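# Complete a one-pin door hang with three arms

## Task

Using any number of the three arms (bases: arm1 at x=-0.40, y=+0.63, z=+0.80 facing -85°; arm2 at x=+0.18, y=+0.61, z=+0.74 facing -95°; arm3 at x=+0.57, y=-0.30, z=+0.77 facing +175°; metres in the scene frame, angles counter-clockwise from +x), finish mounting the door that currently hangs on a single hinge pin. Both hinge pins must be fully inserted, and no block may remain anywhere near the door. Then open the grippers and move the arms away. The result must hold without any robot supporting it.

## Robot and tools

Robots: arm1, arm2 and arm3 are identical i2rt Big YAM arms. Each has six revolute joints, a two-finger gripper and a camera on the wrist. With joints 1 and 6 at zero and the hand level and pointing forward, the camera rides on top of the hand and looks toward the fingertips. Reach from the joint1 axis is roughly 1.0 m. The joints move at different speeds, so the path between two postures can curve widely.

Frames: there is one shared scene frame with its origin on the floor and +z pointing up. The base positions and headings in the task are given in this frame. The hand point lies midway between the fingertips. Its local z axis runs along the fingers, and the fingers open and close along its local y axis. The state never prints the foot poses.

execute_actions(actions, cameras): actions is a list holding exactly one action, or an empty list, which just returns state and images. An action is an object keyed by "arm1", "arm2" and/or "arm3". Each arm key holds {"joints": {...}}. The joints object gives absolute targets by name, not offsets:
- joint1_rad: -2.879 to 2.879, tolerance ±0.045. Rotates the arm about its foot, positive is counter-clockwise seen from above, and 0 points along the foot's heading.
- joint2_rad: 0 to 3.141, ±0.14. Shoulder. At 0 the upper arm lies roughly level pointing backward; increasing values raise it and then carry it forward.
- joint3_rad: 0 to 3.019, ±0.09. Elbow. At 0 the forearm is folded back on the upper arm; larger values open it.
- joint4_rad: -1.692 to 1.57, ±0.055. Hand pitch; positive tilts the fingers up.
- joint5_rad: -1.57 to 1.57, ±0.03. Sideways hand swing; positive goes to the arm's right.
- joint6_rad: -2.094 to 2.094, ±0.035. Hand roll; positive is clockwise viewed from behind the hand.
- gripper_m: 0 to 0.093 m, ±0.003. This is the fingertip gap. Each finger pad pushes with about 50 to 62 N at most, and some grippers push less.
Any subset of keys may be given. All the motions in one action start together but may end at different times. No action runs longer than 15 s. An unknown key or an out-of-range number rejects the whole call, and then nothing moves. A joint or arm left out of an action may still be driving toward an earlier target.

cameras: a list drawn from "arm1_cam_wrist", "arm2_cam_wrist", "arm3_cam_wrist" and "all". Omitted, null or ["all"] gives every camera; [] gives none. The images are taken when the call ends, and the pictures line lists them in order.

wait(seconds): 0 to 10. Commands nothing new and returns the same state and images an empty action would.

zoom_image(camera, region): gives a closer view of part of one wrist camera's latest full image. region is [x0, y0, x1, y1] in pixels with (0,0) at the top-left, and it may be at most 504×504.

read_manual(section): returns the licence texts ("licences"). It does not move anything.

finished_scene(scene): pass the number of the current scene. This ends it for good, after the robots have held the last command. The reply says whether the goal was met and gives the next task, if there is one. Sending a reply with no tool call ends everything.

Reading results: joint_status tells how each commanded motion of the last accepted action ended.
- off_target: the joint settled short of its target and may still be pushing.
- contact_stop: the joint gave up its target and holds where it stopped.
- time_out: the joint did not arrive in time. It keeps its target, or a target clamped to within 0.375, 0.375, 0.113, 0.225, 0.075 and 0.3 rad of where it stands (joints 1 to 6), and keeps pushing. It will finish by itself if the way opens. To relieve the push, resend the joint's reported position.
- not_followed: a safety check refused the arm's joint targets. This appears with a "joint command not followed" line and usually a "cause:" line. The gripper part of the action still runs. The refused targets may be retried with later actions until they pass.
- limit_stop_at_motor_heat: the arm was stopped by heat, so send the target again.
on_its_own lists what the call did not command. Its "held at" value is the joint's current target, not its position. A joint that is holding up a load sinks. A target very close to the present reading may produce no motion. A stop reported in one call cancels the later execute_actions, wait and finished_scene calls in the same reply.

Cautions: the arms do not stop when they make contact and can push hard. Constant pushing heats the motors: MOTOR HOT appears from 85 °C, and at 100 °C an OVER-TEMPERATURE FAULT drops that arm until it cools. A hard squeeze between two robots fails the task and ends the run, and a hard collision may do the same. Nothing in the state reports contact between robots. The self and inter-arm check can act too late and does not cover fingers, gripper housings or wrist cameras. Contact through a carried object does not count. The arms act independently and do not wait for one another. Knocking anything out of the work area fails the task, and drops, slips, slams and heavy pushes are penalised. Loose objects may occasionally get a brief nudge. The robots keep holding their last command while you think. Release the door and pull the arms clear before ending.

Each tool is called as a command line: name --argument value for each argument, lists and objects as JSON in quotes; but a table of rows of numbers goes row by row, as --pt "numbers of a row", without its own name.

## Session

execute_actions --actions '[]'

Scene clock: 0.00 s.
Motor temperatures (°C, as the motors report them): arm1=[21 21 23 21 22 23] | arm2=[22 24 28 20 21 20] | arm3=[21 24 27 21 23 22]
arm1.joint_positions: joint1_rad=-0.378 joint2_rad=+0.506 joint3_rad=+1.696 joint4_rad=-1.401 joint5_rad=+0.237 joint6_rad=-0.310 gripper_m=+0.095
arm1.joint_status: not commanded
arm1.hand: x=-0.4581 y=+0.5545 z=+1.4786 quat_wxyz=(-0.215, -0.588, -0.498, +0.601) (m; scene frame)
arm2.joint_positions: joint1_rad=-0.126 joint2_rad=+0.369 joint3_rad=+1.572 joint4_rad=-1.214 joint5_rad=-0.289 joint6_rad=-0.689 gripper_m=+0.094
arm2.joint_status: not commanded
arm2.hand: x=+0.2203 y=+0.5282 z=+1.4192 quat_wxyz=(-0.320, -0.276, -0.659, +0.622) (m; scene frame)
arm3.joint_positions: joint1_rad=-0.374 joint2_rad=+0.630 joint3_rad=+1.563 joint4_rad=-1.578 joint5_rad=+0.106 joint6_rad=+0.291 gripper_m=+0.095
arm3.joint_status: not commanded
arm3.hand: x=+0.4120 y=-0.1982 z=+1.3368 quat_wxyz=(-0.083, +0.825, -0.351, -0.435) (m; scene frame)
pictures: arm1_cam_wrist, arm2_cam_wrist, arm3_cam_wrist
Images, in order (width x height): arm1_cam_wrist 616x616, arm2_cam_wrist 616x616, arm3_cam_wrist 616x616.

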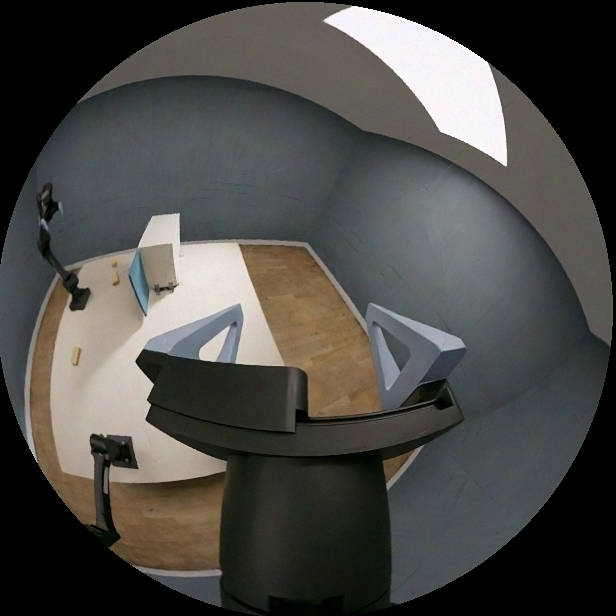

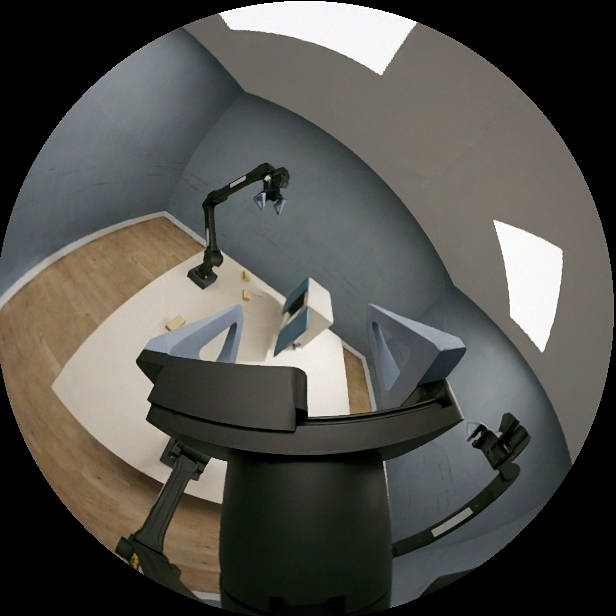

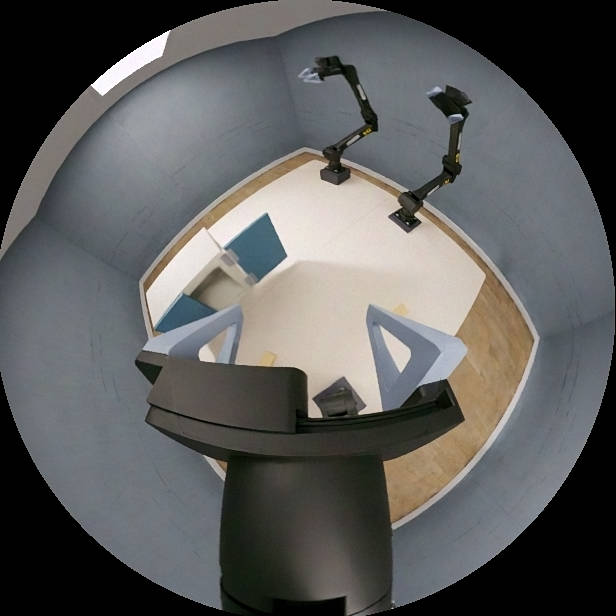

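execute_actions --actions '[{"arm3":{"joints":{"joint1_rad":0.05,"joint2_rad":0.9,"joint3_rad":0.6,"joint4_rad":0.0,"joint5_rad":0,"joint6_rad":0}},"arm2":{"joints":{"joint1_rad":0.0,"joint2_rad":1.4,"joint3_rad":1.45,"joint4_rad":-0.9,"joint5_rad":0,"joint6_rad":0}}}]' --cameras '["arm2_cam_wrist","arm3_cam_wrist"]'

Scene clock: 4.77 s.
Motor temperatures (°C, as the motors report them): arm1=[21 21 24 22 22 23] | arm2=[22 24 28 21 21 20] | arm3=[21 24 27 21 23 22]
arm1.joint_positions: joint1_rad=-0.378 joint2_rad=+0.506 joint3_rad=+1.696 joint4_rad=-1.401 joint5_rad=+0.237 joint6_rad=-0.310 gripper_m=+0.095
arm1.joint_status: not commanded
arm1.hand: x=-0.4581 y=+0.5545 z=+1.4786 quat_wxyz=(-0.215, -0.588, -0.498, +0.601) (m; scene frame)
arm2.joint_positions: joint1_rad=-0.002 joint2_rad=+1.406 joint3_rad=+1.443 joint4_rad=-0.914 joint5_rad=-0.004 joint6_rad=-0.010 gripper_m=+0.094
arm2.joint_status: all done
arm2.hand: x=+0.1348 y=+0.0457 z=+1.0719 quat_wxyz=(-0.223, -0.689, -0.643, +0.252) (m; scene frame)
arm3.joint_positions: joint1_rad=+0.050 joint2_rad=+0.920 joint3_rad=+0.598 joint4_rad=-0.026 joint5_rad=+0.001 joint6_rad=+0.009 gripper_m=+0.095
arm3.joint_status: all done
arm3.hand: x=+0.1276 y=-0.2806 z=+1.0348 quat_wxyz=(-0.005, +0.821, -0.020, -0.570) (m; scene frame)
pictures: arm2_cam_wrist, arm3_cam_wrist
Images, in order (width x height): arm2_cam_wrist 616x616, arm3_cam_wrist 616x616.

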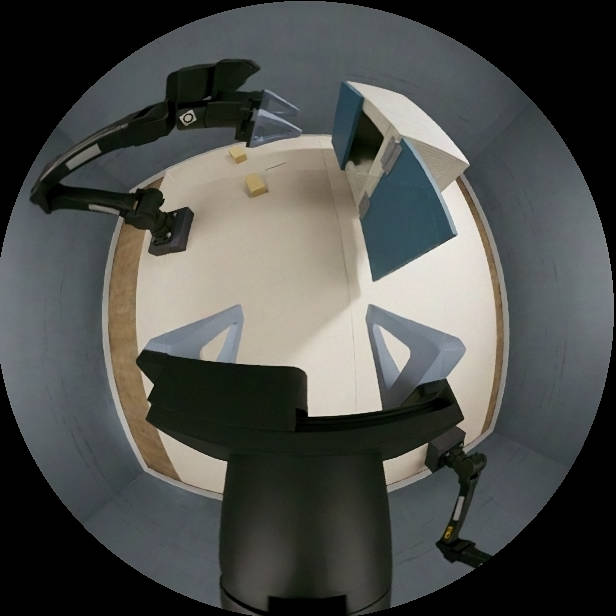

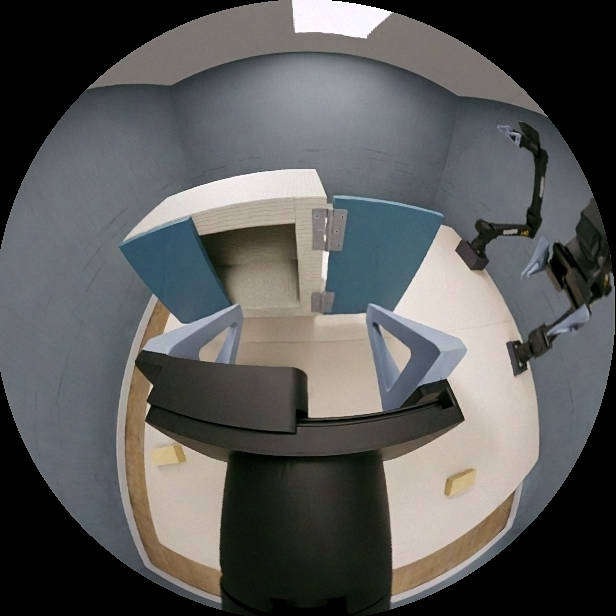

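zoom_image --camera "arm3_cam_wrist" --region '[290, 190, 370, 270]'

zoom_image --camera "arm3_cam_wrist" --region '[290, 260, 360, 330]'

zoom_image --camera "arm2_cam_wrist" --region '[220, 130, 320, 210]'

zoom_image --camera "arm2_cam_wrist" --region '[330, 80, 480, 290]'

Region (290, 190, 370, 270) of arm3_cam_wrist's 616x616 image, scaled by 6.300, with more detail than that image has.

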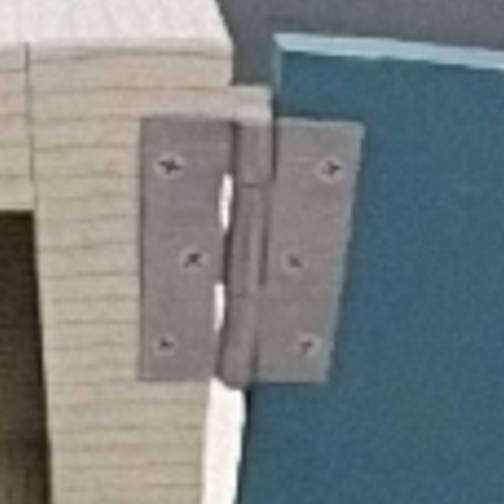

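Region (290, 260, 360, 330) of arm3_cam_wrist's 616x616 image, scaled by 7.200, with more detail than that image has.

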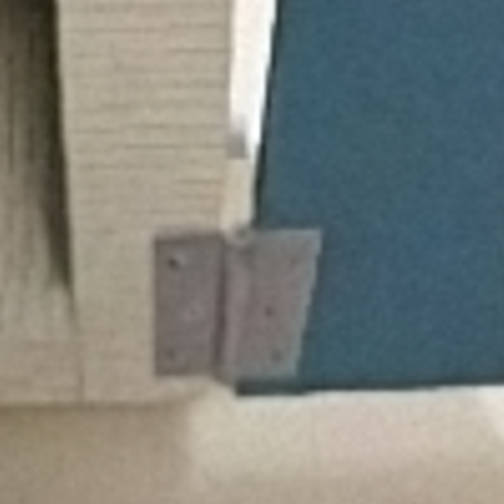

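Region (220, 130, 320, 210) of arm2_cam_wrist's 616x616 image, scaled by 5.040, with more detail than that image has; it fills the top 403 rows of this view, and the rest is white.

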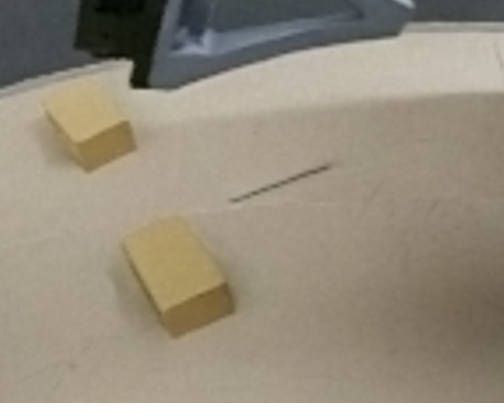

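Region (330, 80, 480, 290) of arm2_cam_wrist's 616x616 image, scaled by 2.400, with more detail than that image has; it fills the left 360 columns of this view, and the rest is white.

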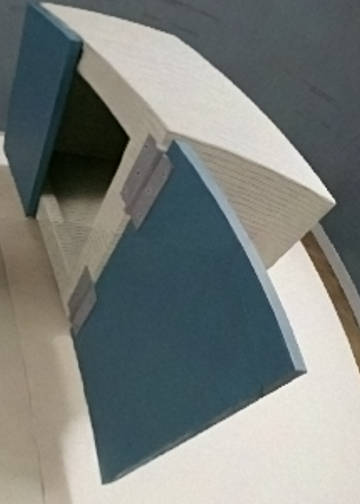

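execute_actions --actions '[{"arm3":{"joints":{"joint1_rad":0.433,"joint2_rad":1.585,"joint3_rad":0.975,"joint4_rad":-0.93,"gripper_m":0.05}},"arm2":{"joints":{"joint1_rad":-0.11,"joint2_rad":1.88,"joint3_rad":1.87,"joint4_rad":-0.69,"gripper_m":0.0}}}]' --cameras '["arm2_cam_wrist","arm3_cam_wrist"]'

Scene clock: 22.57 s.
Motor temperatures (°C, as the motors report them): arm1=[21 21 25 22 22 23] | arm2=[22 25 32 21 21 20] | arm3=[21 24 30 21 23 22]
arm1.joint_positions: joint1_rad=-0.378 joint2_rad=+0.506 joint3_rad=+1.696 joint4_rad=-1.401 joint5_rad=+0.237 joint6_rad=-0.310 gripper_m=+0.095
arm1.joint_status: not commanded
arm1.hand: x=-0.4581 y=+0.5545 z=+1.4786 quat_wxyz=(-0.215, -0.588, -0.498, +0.601) (m; scene frame)
arm2.joint_positions: joint1_rad=-0.117 joint2_rad=+1.888 joint3_rad=+1.805 joint4_rad=-0.705 joint5_rad=-0.003 joint6_rad=-0.009 gripper_m=+0.000
arm2.joint_status: all done
arm2.hand: x=+0.0306 y=-0.1332 z=+0.9945 quat_wxyz=(-0.234, -0.712, -0.591, +0.298) (m; scene frame)
arm3.joint_positions: joint1_rad=+0.441 joint2_rad=+1.599 joint3_rad=+0.939 joint4_rad=-0.918 joint5_rad=+0.001 joint6_rad=+0.007 gripper_m=+0.050
arm3.joint_status: all done
arm3.hand: x=+0.1942 y=-0.4375 z=+0.7956 quat_wxyz=(+0.004, +0.985, +0.174, +0.008) (m; scene frame)
pictures: arm2_cam_wrist, arm3_cam_wrist
Images, in order (width x height): arm2_cam_wrist 616x616, arm3_cam_wrist 616x616.

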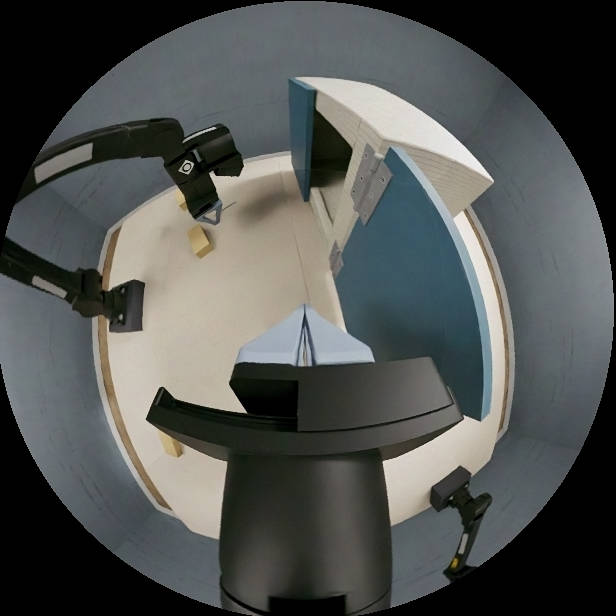

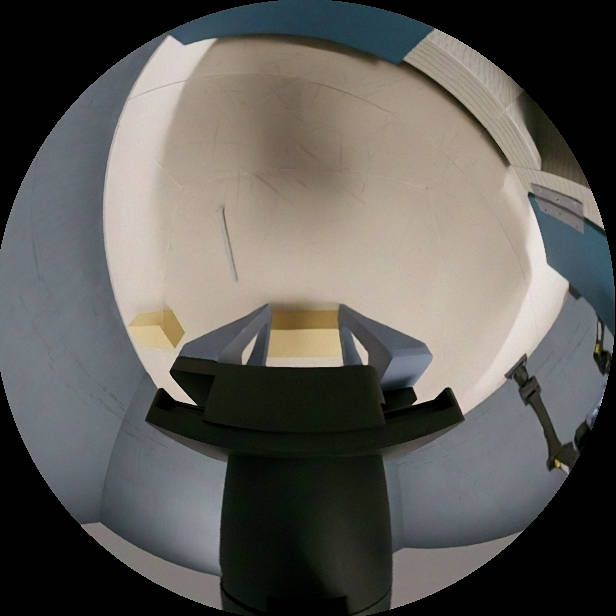

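zoom_image --camera "arm2_cam_wrist" --region '[340, 130, 410, 200]'

zoom_image --camera "arm2_cam_wrist" --region '[310, 220, 370, 280]'

zoom_image --camera "arm3_cam_wrist" --region '[180, 190, 280, 290]'

Region (340, 130, 410, 200) of arm2_cam_wrist's 616x616 image, scaled by 7.200, with more detail than that image has.

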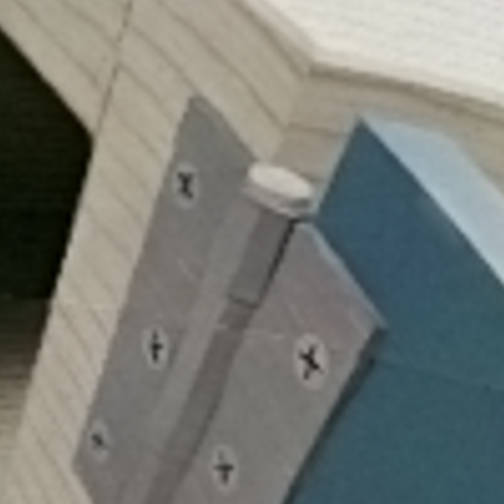

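Region (310, 220, 370, 280) of arm2_cam_wrist's 616x616 image, scaled by 8.400, with more detail than that image has.

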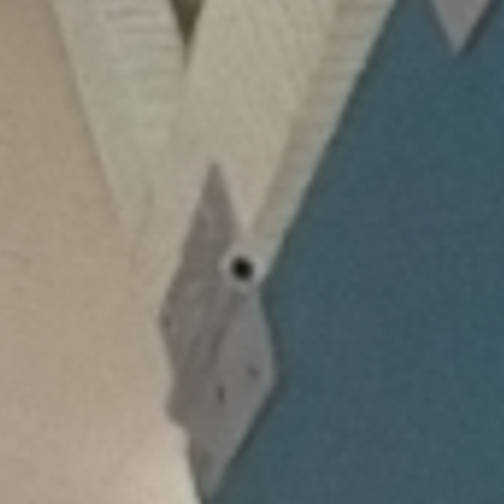

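Region (180, 190, 280, 290) of arm3_cam_wrist's 616x616 image, scaled by 5.040, with more detail than that image has.

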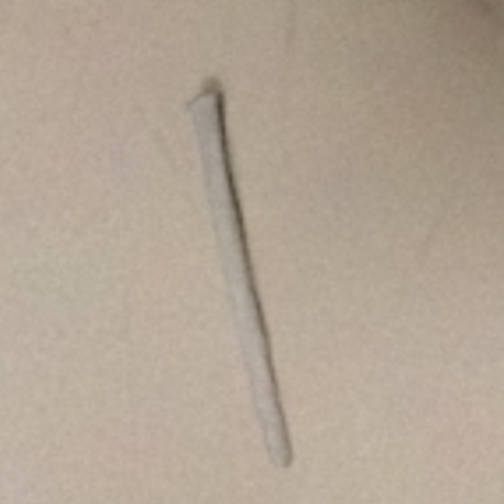

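execute_actions --actions '[{"arm3":{"joints":{"joint1_rad":0.608,"joint2_rad":1.80,"joint3_rad":1.085,"joint4_rad":-0.795,"joint6_rad":0.13,"gripper_m":0.04}},"arm2":{"joints":{"joint1_rad":-0.1,"joint2_rad":1.99,"joint3_rad":1.42,"joint4_rad":-0.195}}}]' --cameras '["arm2_cam_wrist","arm3_cam_wrist"]'

Scene clock: 47.27 s.
Motor temperatures (°C, as the motors report them): arm1=[21 21 25 22 22 23] | arm2=[22 28 38 21 21 20] | arm3=[21 24 31 21 23 22]
arm1.joint_positions: joint1_rad=-0.378 joint2_rad=+0.506 joint3_rad=+1.696 joint4_rad=-1.401 joint5_rad=+0.237 joint6_rad=-0.310 gripper_m=+0.095
arm1.joint_status: not commanded
arm1.hand: x=-0.4581 y=+0.5545 z=+1.4786 quat_wxyz=(-0.215, -0.588, -0.498, +0.601) (m; scene frame)
arm2.joint_positions: joint1_rad=-0.106 joint2_rad=+1.996 joint3_rad=+1.413 joint4_rad=-0.217 joint5_rad=-0.003 joint6_rad=-0.009 gripper_m=+0.000
arm2.joint_status: all done
arm2.hand: x=+0.0417 y=-0.1049 z=+0.7918 quat_wxyz=(-0.232, -0.711, -0.597, +0.292) (m; scene frame)
arm3.joint_positions: joint1_rad=+0.615 joint2_rad=+1.806 joint3_rad=+1.059 joint4_rad=-0.803 joint5_rad=+0.000 joint6_rad=+0.121 gripper_m=+0.040
arm3.joint_status: all done
arm3.hand: x=+0.1720 y=-0.5314 z=+0.7461 quat_wxyz=(+0.008, +0.979, +0.203, -0.005) (m; scene frame)
pictures: arm2_cam_wrist, arm3_cam_wrist
Images, in order (width x height): arm2_cam_wrist 616x616, arm3_cam_wrist 616x616.

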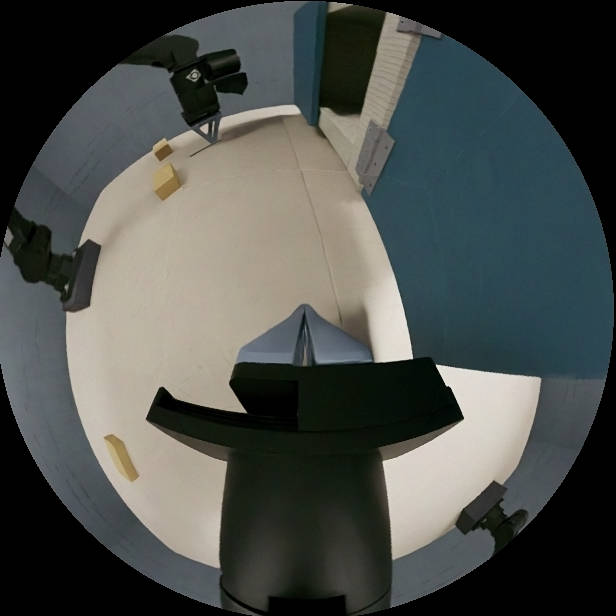

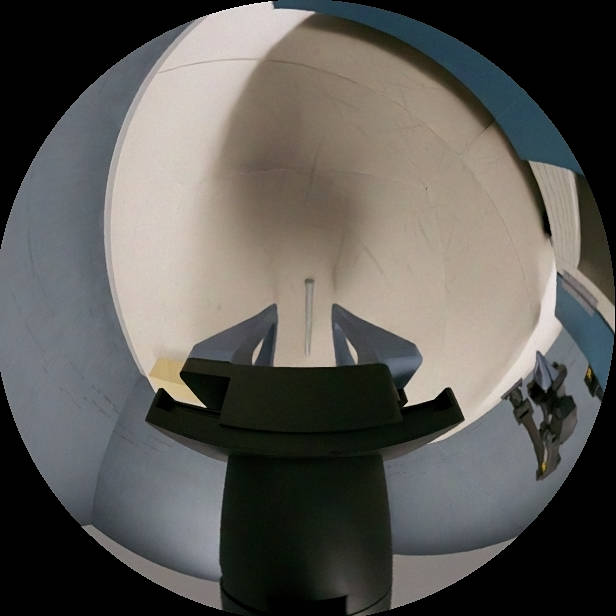

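execute_actions --actions '[{"arm3":{"joints":{"joint1_rad":0.596,"joint2_rad":1.855,"joint3_rad":1.047,"joint4_rad":-0.775}}}]' --cameras '["arm3_cam_wrist"]'

zoom_image --camera "arm3_cam_wrist" --region '[240, 250, 370, 370]'

Scene clock: 54.00 s.
Motor temperatures (°C, as the motors report them): arm1=[21 21 25 22 22 23] | arm2=[22 28 37 21 21 20] | arm3=[21 25 31 21 23 22]
arm1.joint_positions: joint1_rad=-0.378 joint2_rad=+0.506 joint3_rad=+1.696 joint4_rad=-1.401 joint5_rad=+0.237 joint6_rad=-0.310 gripper_m=+0.095
arm1.joint_status: not commanded
arm1.hand: x=-0.4581 y=+0.5545 z=+1.4786 quat_wxyz=(-0.215, -0.588, -0.498, +0.601) (m; scene frame)
arm2.joint_positions: joint1_rad=-0.106 joint2_rad=+1.996 joint3_rad=+1.413 joint4_rad=-0.217 joint5_rad=-0.003 joint6_rad=-0.009 gripper_m=+0.000
arm2.joint_status: not commanded
arm2.hand: x=+0.0417 y=-0.1049 z=+0.7918 quat_wxyz=(-0.232, -0.711, -0.597, +0.292) (m; scene frame)
arm3.joint_positions: joint1_rad=+0.604 joint2_rad=+1.832 joint3_rad=+1.056 joint4_rad=-0.784 joint5_rad=+0.000 joint6_rad=+0.121 gripper_m=+0.040
arm3.joint_status: all done
arm3.hand: x=+0.1701 y=-0.5268 z=+0.7343 quat_wxyz=(+0.006, +0.980, +0.197, -0.001) (m; scene frame)
pictures: arm3_cam_wrist
Images, in order (width x height): arm3_cam_wrist 616x616.

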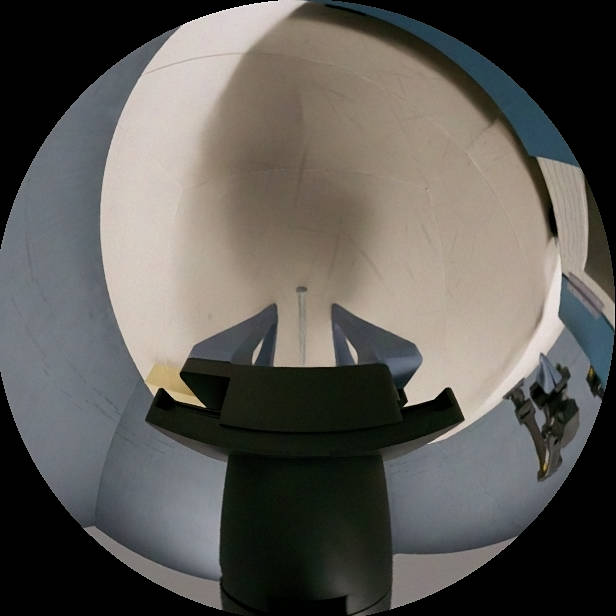

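Region (240, 250, 370, 370) of arm3_cam_wrist's 616x616 image, scaled by 3.877, with more detail than that image has; it fills the top 465 rows of this view, and the rest is white.

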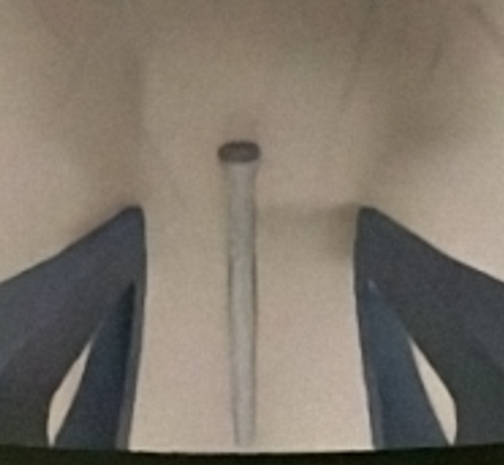

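execute_actions --actions '[{"arm3":{"joints":{"joint2_rad":1.865,"gripper_m":0.0}}}]' --cameras '["arm3_cam_wrist"]'

zoom_image --camera "arm3_cam_wrist" --region '[240, 250, 370, 370]'

Scene clock: 57.30 s.
Motor temperatures (°C, as the motors report them): arm1=[21 21 25 22 22 23] | arm2=[22 28 36 21 21 20] | arm3=[21 25 30 21 23 22]
arm1.joint_positions: joint1_rad=-0.378 joint2_rad=+0.506 joint3_rad=+1.696 joint4_rad=-1.401 joint5_rad=+0.237 joint6_rad=-0.310 gripper_m=+0.095
arm1.joint_status: not commanded
arm1.hand: x=-0.4581 y=+0.5545 z=+1.4786 quat_wxyz=(-0.215, -0.588, -0.498, +0.601) (m; scene frame)
arm2.joint_positions: joint1_rad=-0.106 joint2_rad=+1.996 joint3_rad=+1.413 joint4_rad=-0.217 joint5_rad=-0.003 joint6_rad=-0.009 gripper_m=+0.000
arm2.joint_status: not commanded
arm2.hand: x=+0.0417 y=-0.1049 z=+0.7918 quat_wxyz=(-0.232, -0.711, -0.597, +0.292) (m; scene frame)
arm3.joint_positions: joint1_rad=+0.600 joint2_rad=+1.832 joint3_rad=+1.056 joint4_rad=-0.784 joint5_rad=+0.003 joint6_rad=+0.122 gripper_m=+0.003
arm3.joint_status: gripper_m off_target (ended at +0.003, target +0.000); the others done
arm3.hand: x=+0.1691 y=-0.5249 z=+0.7341 quat_wxyz=(+0.005, +0.981, +0.195, -0.001) (m; scene frame)
pictures: arm3_cam_wrist
Images, in order (width x height): arm3_cam_wrist 616x616.

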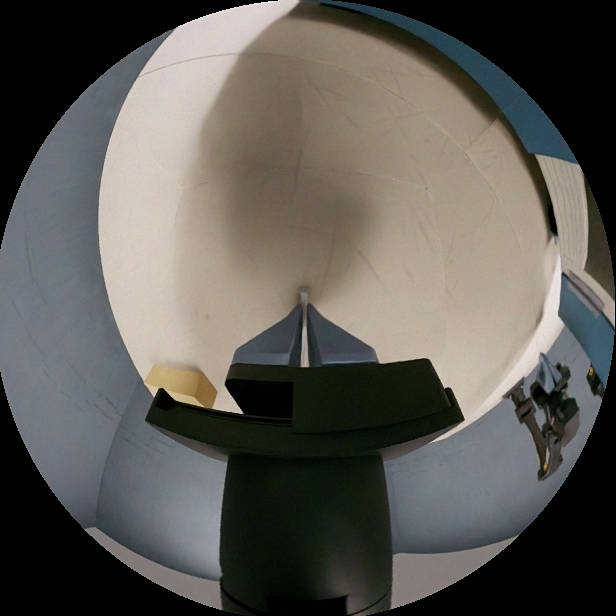

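Region (240, 250, 370, 370) of arm3_cam_wrist's 616x616 image, scaled by 3.877, with more detail than that image has; it fills the top 465 rows of this view, and the rest is white.

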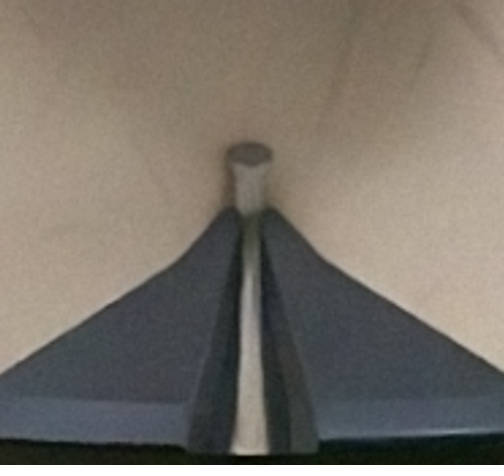

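execute_actions --actions '[{"arm3":{"joints":{"joint1_rad":0.4,"joint2_rad":1.35,"joint3_rad":1.06,"joint4_rad":-0.25,"joint6_rad":0.0}}}]' --cameras '[]'

execute_actions --actions '[{"arm3":{"joints":{"joint1_rad":-0.013,"joint2_rad":1.48,"joint3_rad":0.645,"joint4_rad":1.135,"joint6_rad":-0.006}}}]' --cameras '[]'

execute_actions --actions '[{"arm3":{"joints":{"joint2_rad":1.755}}}]' --cameras '["arm2_cam_wrist","arm3_cam_wrist"]'

Scene clock: 71.53 s.
Motor temperatures (°C, as the motors report them): arm1=[21 21 25 22 22 23] | arm2=[22 28 34 21 21 20] | arm3=[21 25 29 21 23 22]
arm1.joint_positions: joint1_rad=-0.378 joint2_rad=+0.506 joint3_rad=+1.696 joint4_rad=-1.401 joint5_rad=+0.237 joint6_rad=-0.310 gripper_m=+0.095
arm1.joint_status: not commanded
arm1.hand: x=-0.4581 y=+0.5545 z=+1.4786 quat_wxyz=(-0.215, -0.588, -0.498, +0.601) (m; scene frame)
arm2.joint_positions: joint1_rad=-0.106 joint2_rad=+1.996 joint3_rad=+1.413 joint4_rad=-0.217 joint5_rad=-0.003 joint6_rad=-0.009 gripper_m=+0.000
arm2.joint_status: not commanded
arm2.hand: x=+0.0417 y=-0.1049 z=+0.7918 quat_wxyz=(-0.232, -0.711, -0.597, +0.292) (m; scene frame)
arm3.joint_positions: joint1_rad=+0.396 joint2_rad=+1.339 joint3_rad=+1.049 joint4_rad=-0.266 joint5_rad=+0.001 joint6_rad=+0.009 gripper_m=+0.003
arm3.joint_status: all done
arm3.hand: x=+0.0188 y=-0.4718 z=+1.0419 quat_wxyz=(+0.080, +0.867, +0.129, -0.475) (m; scene frame)
pictures: none
No camera images: the call's "cameras" was empty. Leave "cameras" out to get every camera's image.

Scene clock: 73.27 s.
Motor temperatures (°C, as the motors report them): arm1=[21 21 25 22 22 23] | arm2=[22 28 34 21 21 20] | arm3=[21 25 29 21 23 22]
arm1.joint_positions: joint1_rad=-0.378 joint2_rad=+0.506 joint3_rad=+1.696 joint4_rad=-1.401 joint5_rad=+0.237 joint6_rad=-0.310 gripper_m=+0.095
arm1.joint_status: not commanded
arm1.hand: x=-0.4581 y=+0.5545 z=+1.4786 quat_wxyz=(-0.215, -0.588, -0.498, +0.601) (m; scene frame)
arm2.joint_positions: joint1_rad=-0.106 joint2_rad=+1.996 joint3_rad=+1.413 joint4_rad=-0.217 joint5_rad=-0.003 joint6_rad=-0.009 gripper_m=+0.000
arm2.joint_status: not commanded
arm2.hand: x=+0.0417 y=-0.1049 z=+0.7918 quat_wxyz=(-0.232, -0.711, -0.597, +0.292) (m; scene frame)
arm3.joint_positions: joint1_rad=-0.022 joint2_rad=+1.504 joint3_rad=+0.634 joint4_rad=+1.109 joint5_rad=+0.002 joint6_rad=+0.002 gripper_m=+0.003
arm3.joint_status: all done
arm3.hand: x=+0.0206 y=-0.2371 z=+1.0442 quat_wxyz=(-0.040, +0.621, -0.037, -0.782) (m; scene frame)
pictures: none
No camera images: the call's "cameras" was empty. Leave "cameras" out to get every camera's image.

Scene clock: 74.53 s.
Motor temperatures (°C, as the motors report them): arm1=[21 21 25 22 22 23] | arm2=[22 28 34 21 21 20] | arm3=[21 25 29 21 23 22]
arm1.joint_positions: joint1_rad=-0.378 joint2_rad=+0.506 joint3_rad=+1.696 joint4_rad=-1.401 joint5_rad=+0.237 joint6_rad=-0.310 gripper_m=+0.095
arm1.joint_status: not commanded
arm1.hand: x=-0.4581 y=+0.5545 z=+1.4786 quat_wxyz=(-0.215, -0.588, -0.498, +0.601) (m; scene frame)
arm2.joint_positions: joint1_rad=-0.106 joint2_rad=+1.996 joint3_rad=+1.413 joint4_rad=-0.217 joint5_rad=-0.003 joint6_rad=-0.009 gripper_m=+0.000
arm2.joint_status: not commanded
arm2.hand: x=+0.0417 y=-0.1049 z=+0.7918 quat_wxyz=(-0.232, -0.711, -0.597, +0.292) (m; scene frame)
arm3.joint_positions: joint1_rad=-0.022 joint2_rad=+1.771 joint3_rad=+0.634 joint4_rad=+1.120 joint5_rad=+0.002 joint6_rad=+0.002 gripper_m=+0.003
arm3.joint_status: all done
arm3.hand: x=+0.0016 y=-0.2360 z=+0.9024 quat_wxyz=(-0.035, +0.715, -0.042, -0.697) (m; scene frame)
pictures: arm2_cam_wrist, arm3_cam_wrist
Images, in order (width x height): arm2_cam_wrist 616x616, arm3_cam_wrist 616x616.

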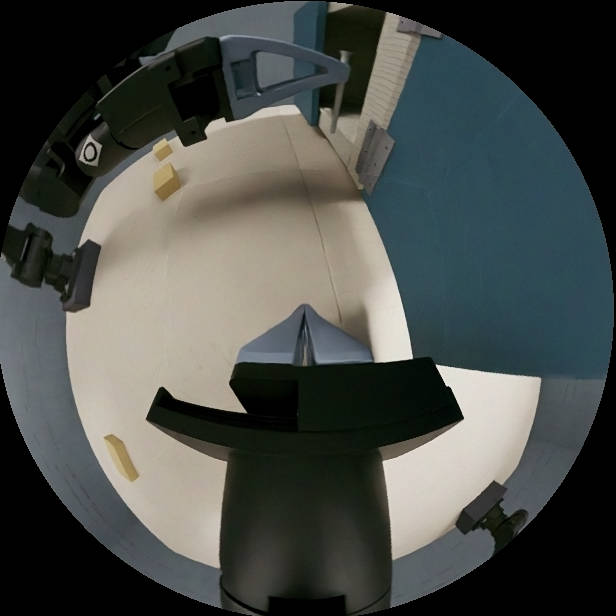

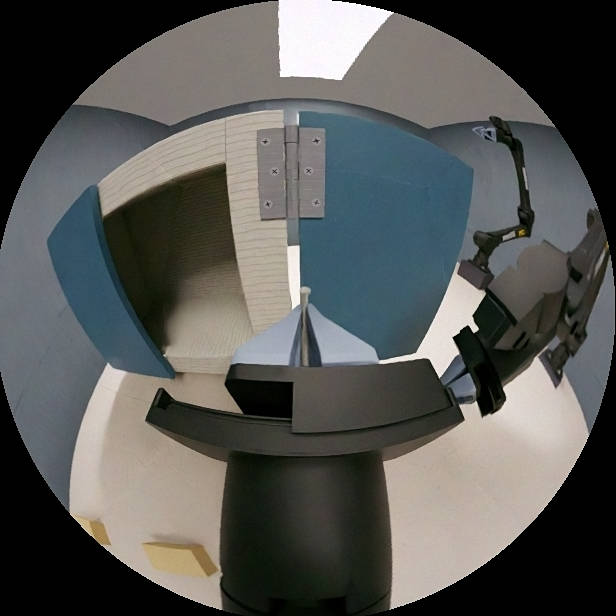

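zoom_image --camera "arm2_cam_wrist" --region '[300, 20, 440, 200]'

zoom_image --camera "arm3_cam_wrist" --region '[240, 110, 350, 330]'

Region (300, 20, 440, 200) of arm2_cam_wrist's 616x616 image, scaled by 2.800, with more detail than that image has.

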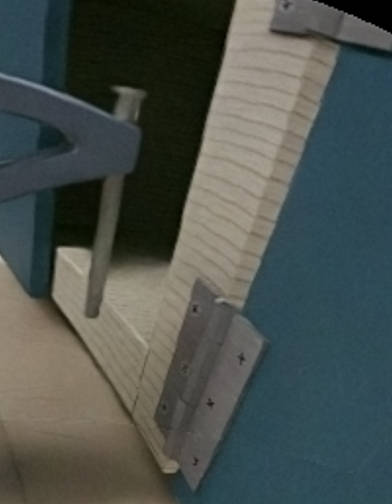

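Region (240, 110, 350, 330) of arm3_cam_wrist's 616x616 image, scaled by 2.291, with more detail than that image has.

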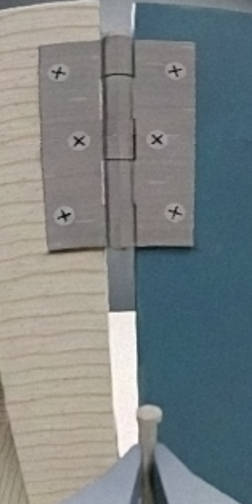

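execute_actions --actions '[{"arm3":{"joints":{"joint1_rad":0.003,"joint2_rad":1.80,"joint3_rad":0.748,"joint4_rad":1.08}}}]' --cameras '["arm2_cam_wrist","arm3_cam_wrist"]'

zoom_image --camera "arm2_cam_wrist" --region '[320, 20, 440, 170]'

zoom_image --camera "arm3_cam_wrist" --region '[250, 170, 360, 370]'

Scene clock: 89.20 s.
Motor temperatures (°C, as the motors report them): arm1=[21 21 25 22 22 23] | arm2=[22 29 34 21 21 20] | arm3=[21 25 29 21 23 22]
arm1.joint_positions: joint1_rad=-0.378 joint2_rad=+0.506 joint3_rad=+1.696 joint4_rad=-1.401 joint5_rad=+0.237 joint6_rad=-0.310 gripper_m=+0.095
arm1.joint_status: not commanded
arm1.hand: x=-0.4581 y=+0.5545 z=+1.4786 quat_wxyz=(-0.215, -0.588, -0.498, +0.601) (m; scene frame)
arm2.joint_positions: joint1_rad=-0.106 joint2_rad=+1.996 joint3_rad=+1.413 joint4_rad=-0.217 joint5_rad=-0.003 joint6_rad=-0.009 gripper_m=+0.000
arm2.joint_status: not commanded
arm2.hand: x=+0.0417 y=-0.1049 z=+0.7918 quat_wxyz=(-0.232, -0.711, -0.597, +0.292) (m; scene frame)
arm3.joint_positions: joint1_rad=-0.004 joint2_rad=+1.788 joint3_rad=+0.712 joint4_rad=+1.089 joint5_rad=+0.002 joint6_rad=+0.002 gripper_m=+0.003
arm3.joint_status: all done
arm3.hand: x=-0.0262 y=-0.2437 z=+0.9170 quat_wxyz=(-0.029, +0.706, -0.035, -0.707) (m; scene frame)
pictures: arm2_cam_wrist, arm3_cam_wrist
Images, in order (width x height): arm2_cam_wrist 616x616, arm3_cam_wrist 616x616.

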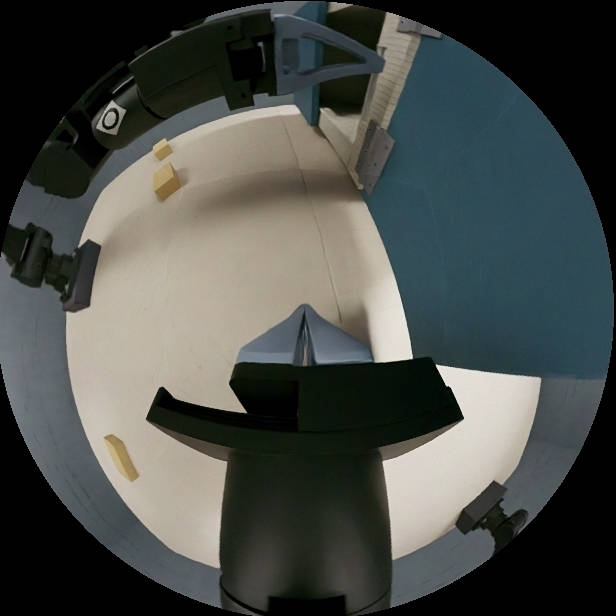

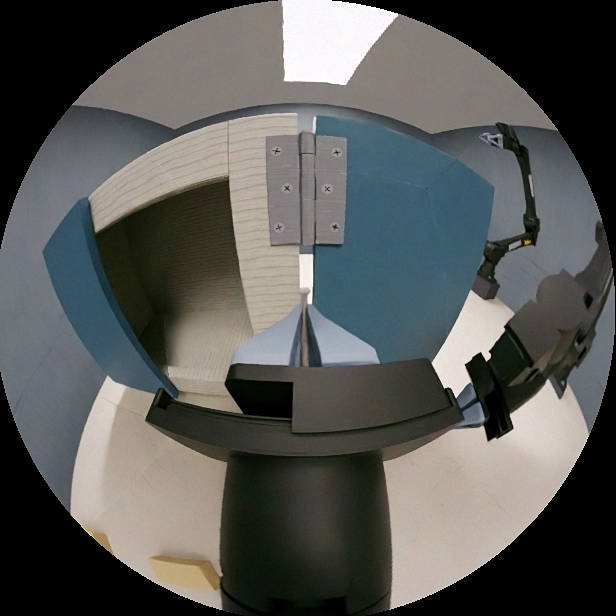

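Region (320, 20, 440, 170) of arm2_cam_wrist's 616x616 image, scaled by 3.360, with more detail than that image has; it fills the left 403 columns of this view, and the rest is white.

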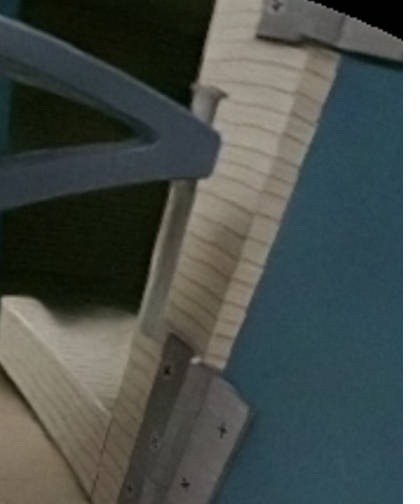

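Region (250, 170, 360, 370) of arm3_cam_wrist's 616x616 image, scaled by 2.520, with more detail than that image has; it fills the left 277 columns of this view, and the rest is white.

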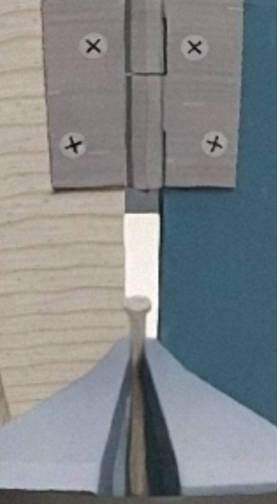

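execute_actions --actions '[{"arm3":{"joints":{"joint1_rad":-0.019,"joint2_rad":1.826,"joint3_rad":0.795,"joint4_rad":1.058}}}]' --cameras '["arm2_cam_wrist","arm3_cam_wrist"]'

zoom_image --camera "arm2_cam_wrist" --region '[340, 40, 430, 150]'

zoom_image --camera "arm3_cam_wrist" --region '[260, 200, 350, 370]'

Scene clock: 99.87 s.
Motor temperatures (°C, as the motors report them): arm1=[21 21 25 22 22 23] | arm2=[22 29 34 21 21 20] | arm3=[21 25 30 21 23 22]
arm1.joint_positions: joint1_rad=-0.378 joint2_rad=+0.506 joint3_rad=+1.696 joint4_rad=-1.401 joint5_rad=+0.237 joint6_rad=-0.310 gripper_m=+0.095
arm1.joint_status: not commanded
arm1.hand: x=-0.4581 y=+0.5545 z=+1.4786 quat_wxyz=(-0.215, -0.588, -0.498, +0.601) (m; scene frame)
arm2.joint_positions: joint1_rad=-0.106 joint2_rad=+1.996 joint3_rad=+1.413 joint4_rad=-0.217 joint5_rad=-0.003 joint6_rad=-0.009 gripper_m=+0.000
arm2.joint_status: not commanded
arm2.hand: x=+0.0417 y=-0.1049 z=+0.7918 quat_wxyz=(-0.232, -0.711, -0.597, +0.292) (m; scene frame)
arm3.joint_positions: joint1_rad=-0.009 joint2_rad=+1.813 joint3_rad=+0.749 joint4_rad=+1.067 joint5_rad=+0.002 joint6_rad=+0.002 gripper_m=+0.003
arm3.joint_status: all done
arm3.hand: x=-0.0387 y=-0.2393 z=+0.9131 quat_wxyz=(-0.031, +0.709, -0.037, -0.704) (m; scene frame)
pictures: arm2_cam_wrist, arm3_cam_wrist
Images, in order (width x height): arm2_cam_wrist 616x616, arm3_cam_wrist 616x616.

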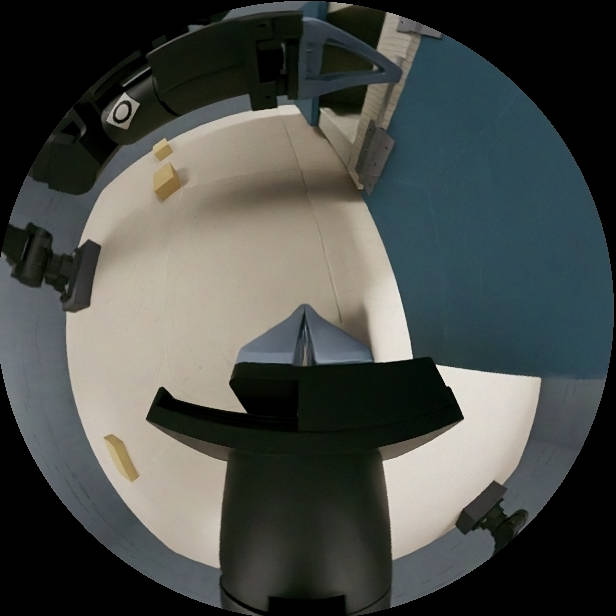

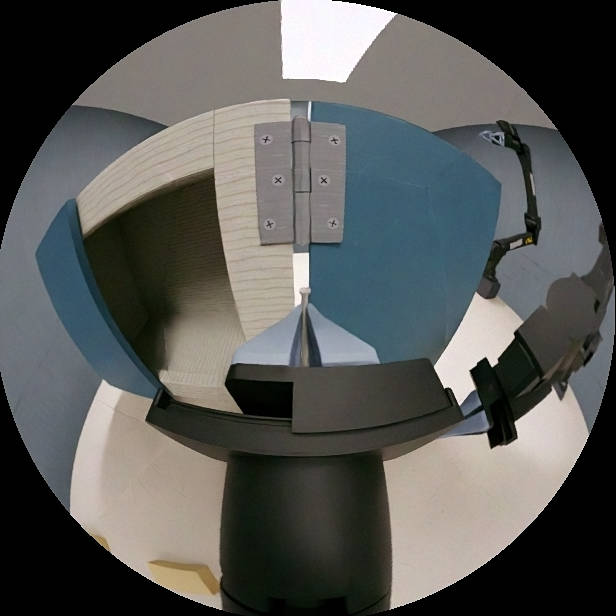

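Region (340, 40, 430, 150) of arm2_cam_wrist's 616x616 image, scaled by 4.582, with more detail than that image has; it fills the left 412 columns of this view, and the rest is white.

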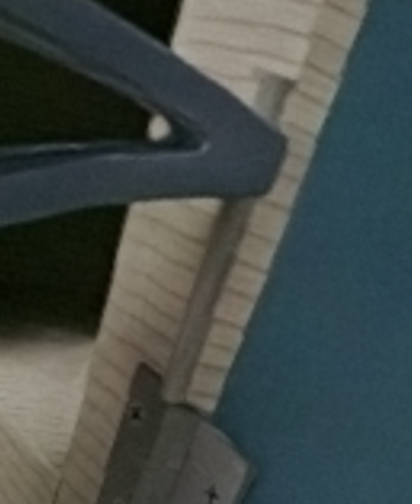

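Region (260, 200, 350, 370) of arm3_cam_wrist's 616x616 image, scaled by 2.965, with more detail than that image has; it fills the left 267 columns of this view, and the rest is white.

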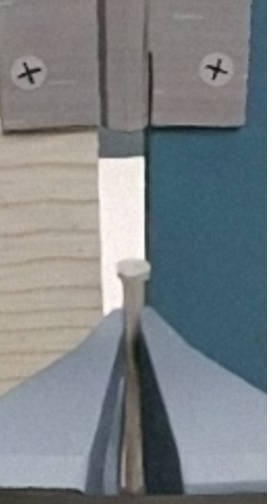

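execute_actions --actions '[{"arm3":{"joints":{"joint1_rad":-0.01,"joint5_rad":-0.01,"joint3_rad":0.805}}}]' --cameras '["arm2_cam_wrist","arm3_cam_wrist"]'

zoom_image --camera "arm2_cam_wrist" --region '[355, 90, 415, 150]'

zoom_image --camera "arm3_cam_wrist" --region '[260, 200, 350, 370]'

Scene clock: 107.07 s.
Motor temperatures (°C, as the motors report them): arm1=[21 21 25 22 22 23] | arm2=[22 29 34 21 21 20] | arm3=[21 25 30 21 23 22]
arm1.joint_positions: joint1_rad=-0.378 joint2_rad=+0.506 joint3_rad=+1.696 joint4_rad=-1.401 joint5_rad=+0.237 joint6_rad=-0.310 gripper_m=+0.095
arm1.joint_status: not commanded
arm1.hand: x=-0.4581 y=+0.5545 z=+1.4786 quat_wxyz=(-0.215, -0.588, -0.498, +0.601) (m; scene frame)
arm2.joint_positions: joint1_rad=-0.106 joint2_rad=+1.996 joint3_rad=+1.413 joint4_rad=-0.217 joint5_rad=-0.003 joint6_rad=-0.009 gripper_m=+0.000
arm2.joint_status: not commanded
arm2.hand: x=+0.0417 y=-0.1049 z=+0.7918 quat_wxyz=(-0.232, -0.711, -0.597, +0.292) (m; scene frame)
arm3.joint_positions: joint1_rad=-0.009 joint2_rad=+1.813 joint3_rad=+0.758 joint4_rad=+1.067 joint5_rad=-0.007 joint6_rad=+0.002 gripper_m=+0.003
arm3.joint_status: all done
arm3.hand: x=-0.0417 y=-0.2405 z=+0.9169 quat_wxyz=(-0.028, +0.706, -0.034, -0.707) (m; scene frame)
pictures: arm2_cam_wrist, arm3_cam_wrist
Images, in order (width x height): arm2_cam_wrist 616x616, arm3_cam_wrist 616x616.

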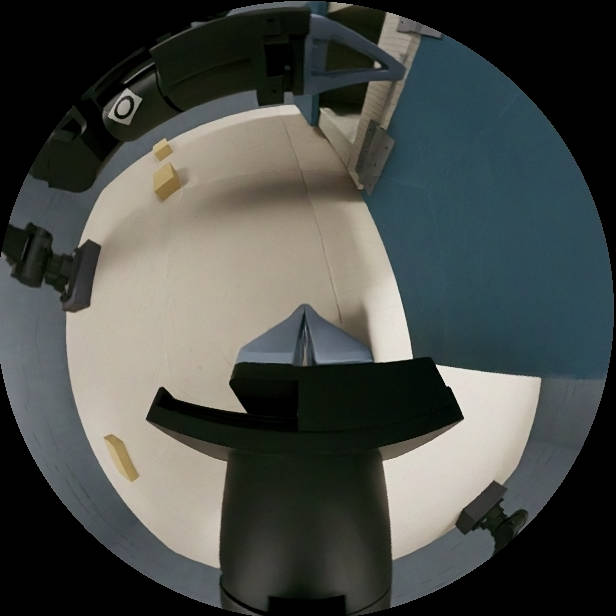

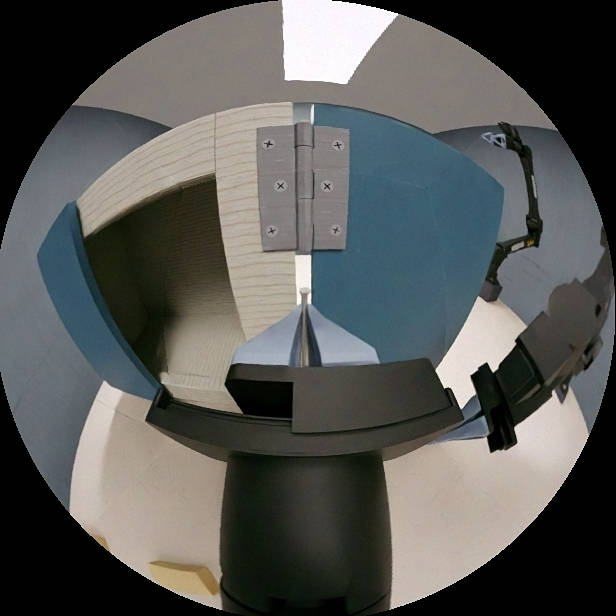

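Region (355, 90, 415, 150) of arm2_cam_wrist's 616x616 image, scaled by 8.400, with more detail than that image has.

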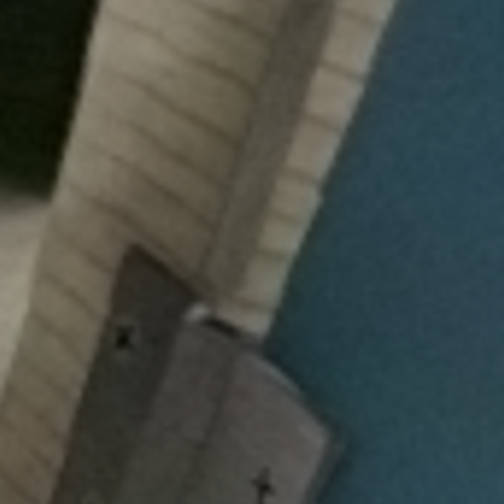

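Region (260, 200, 350, 370) of arm3_cam_wrist's 616x616 image, scaled by 2.965, with more detail than that image has; it fills the left 267 columns of this view, and the rest is white.

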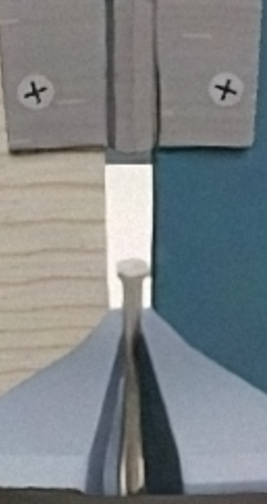

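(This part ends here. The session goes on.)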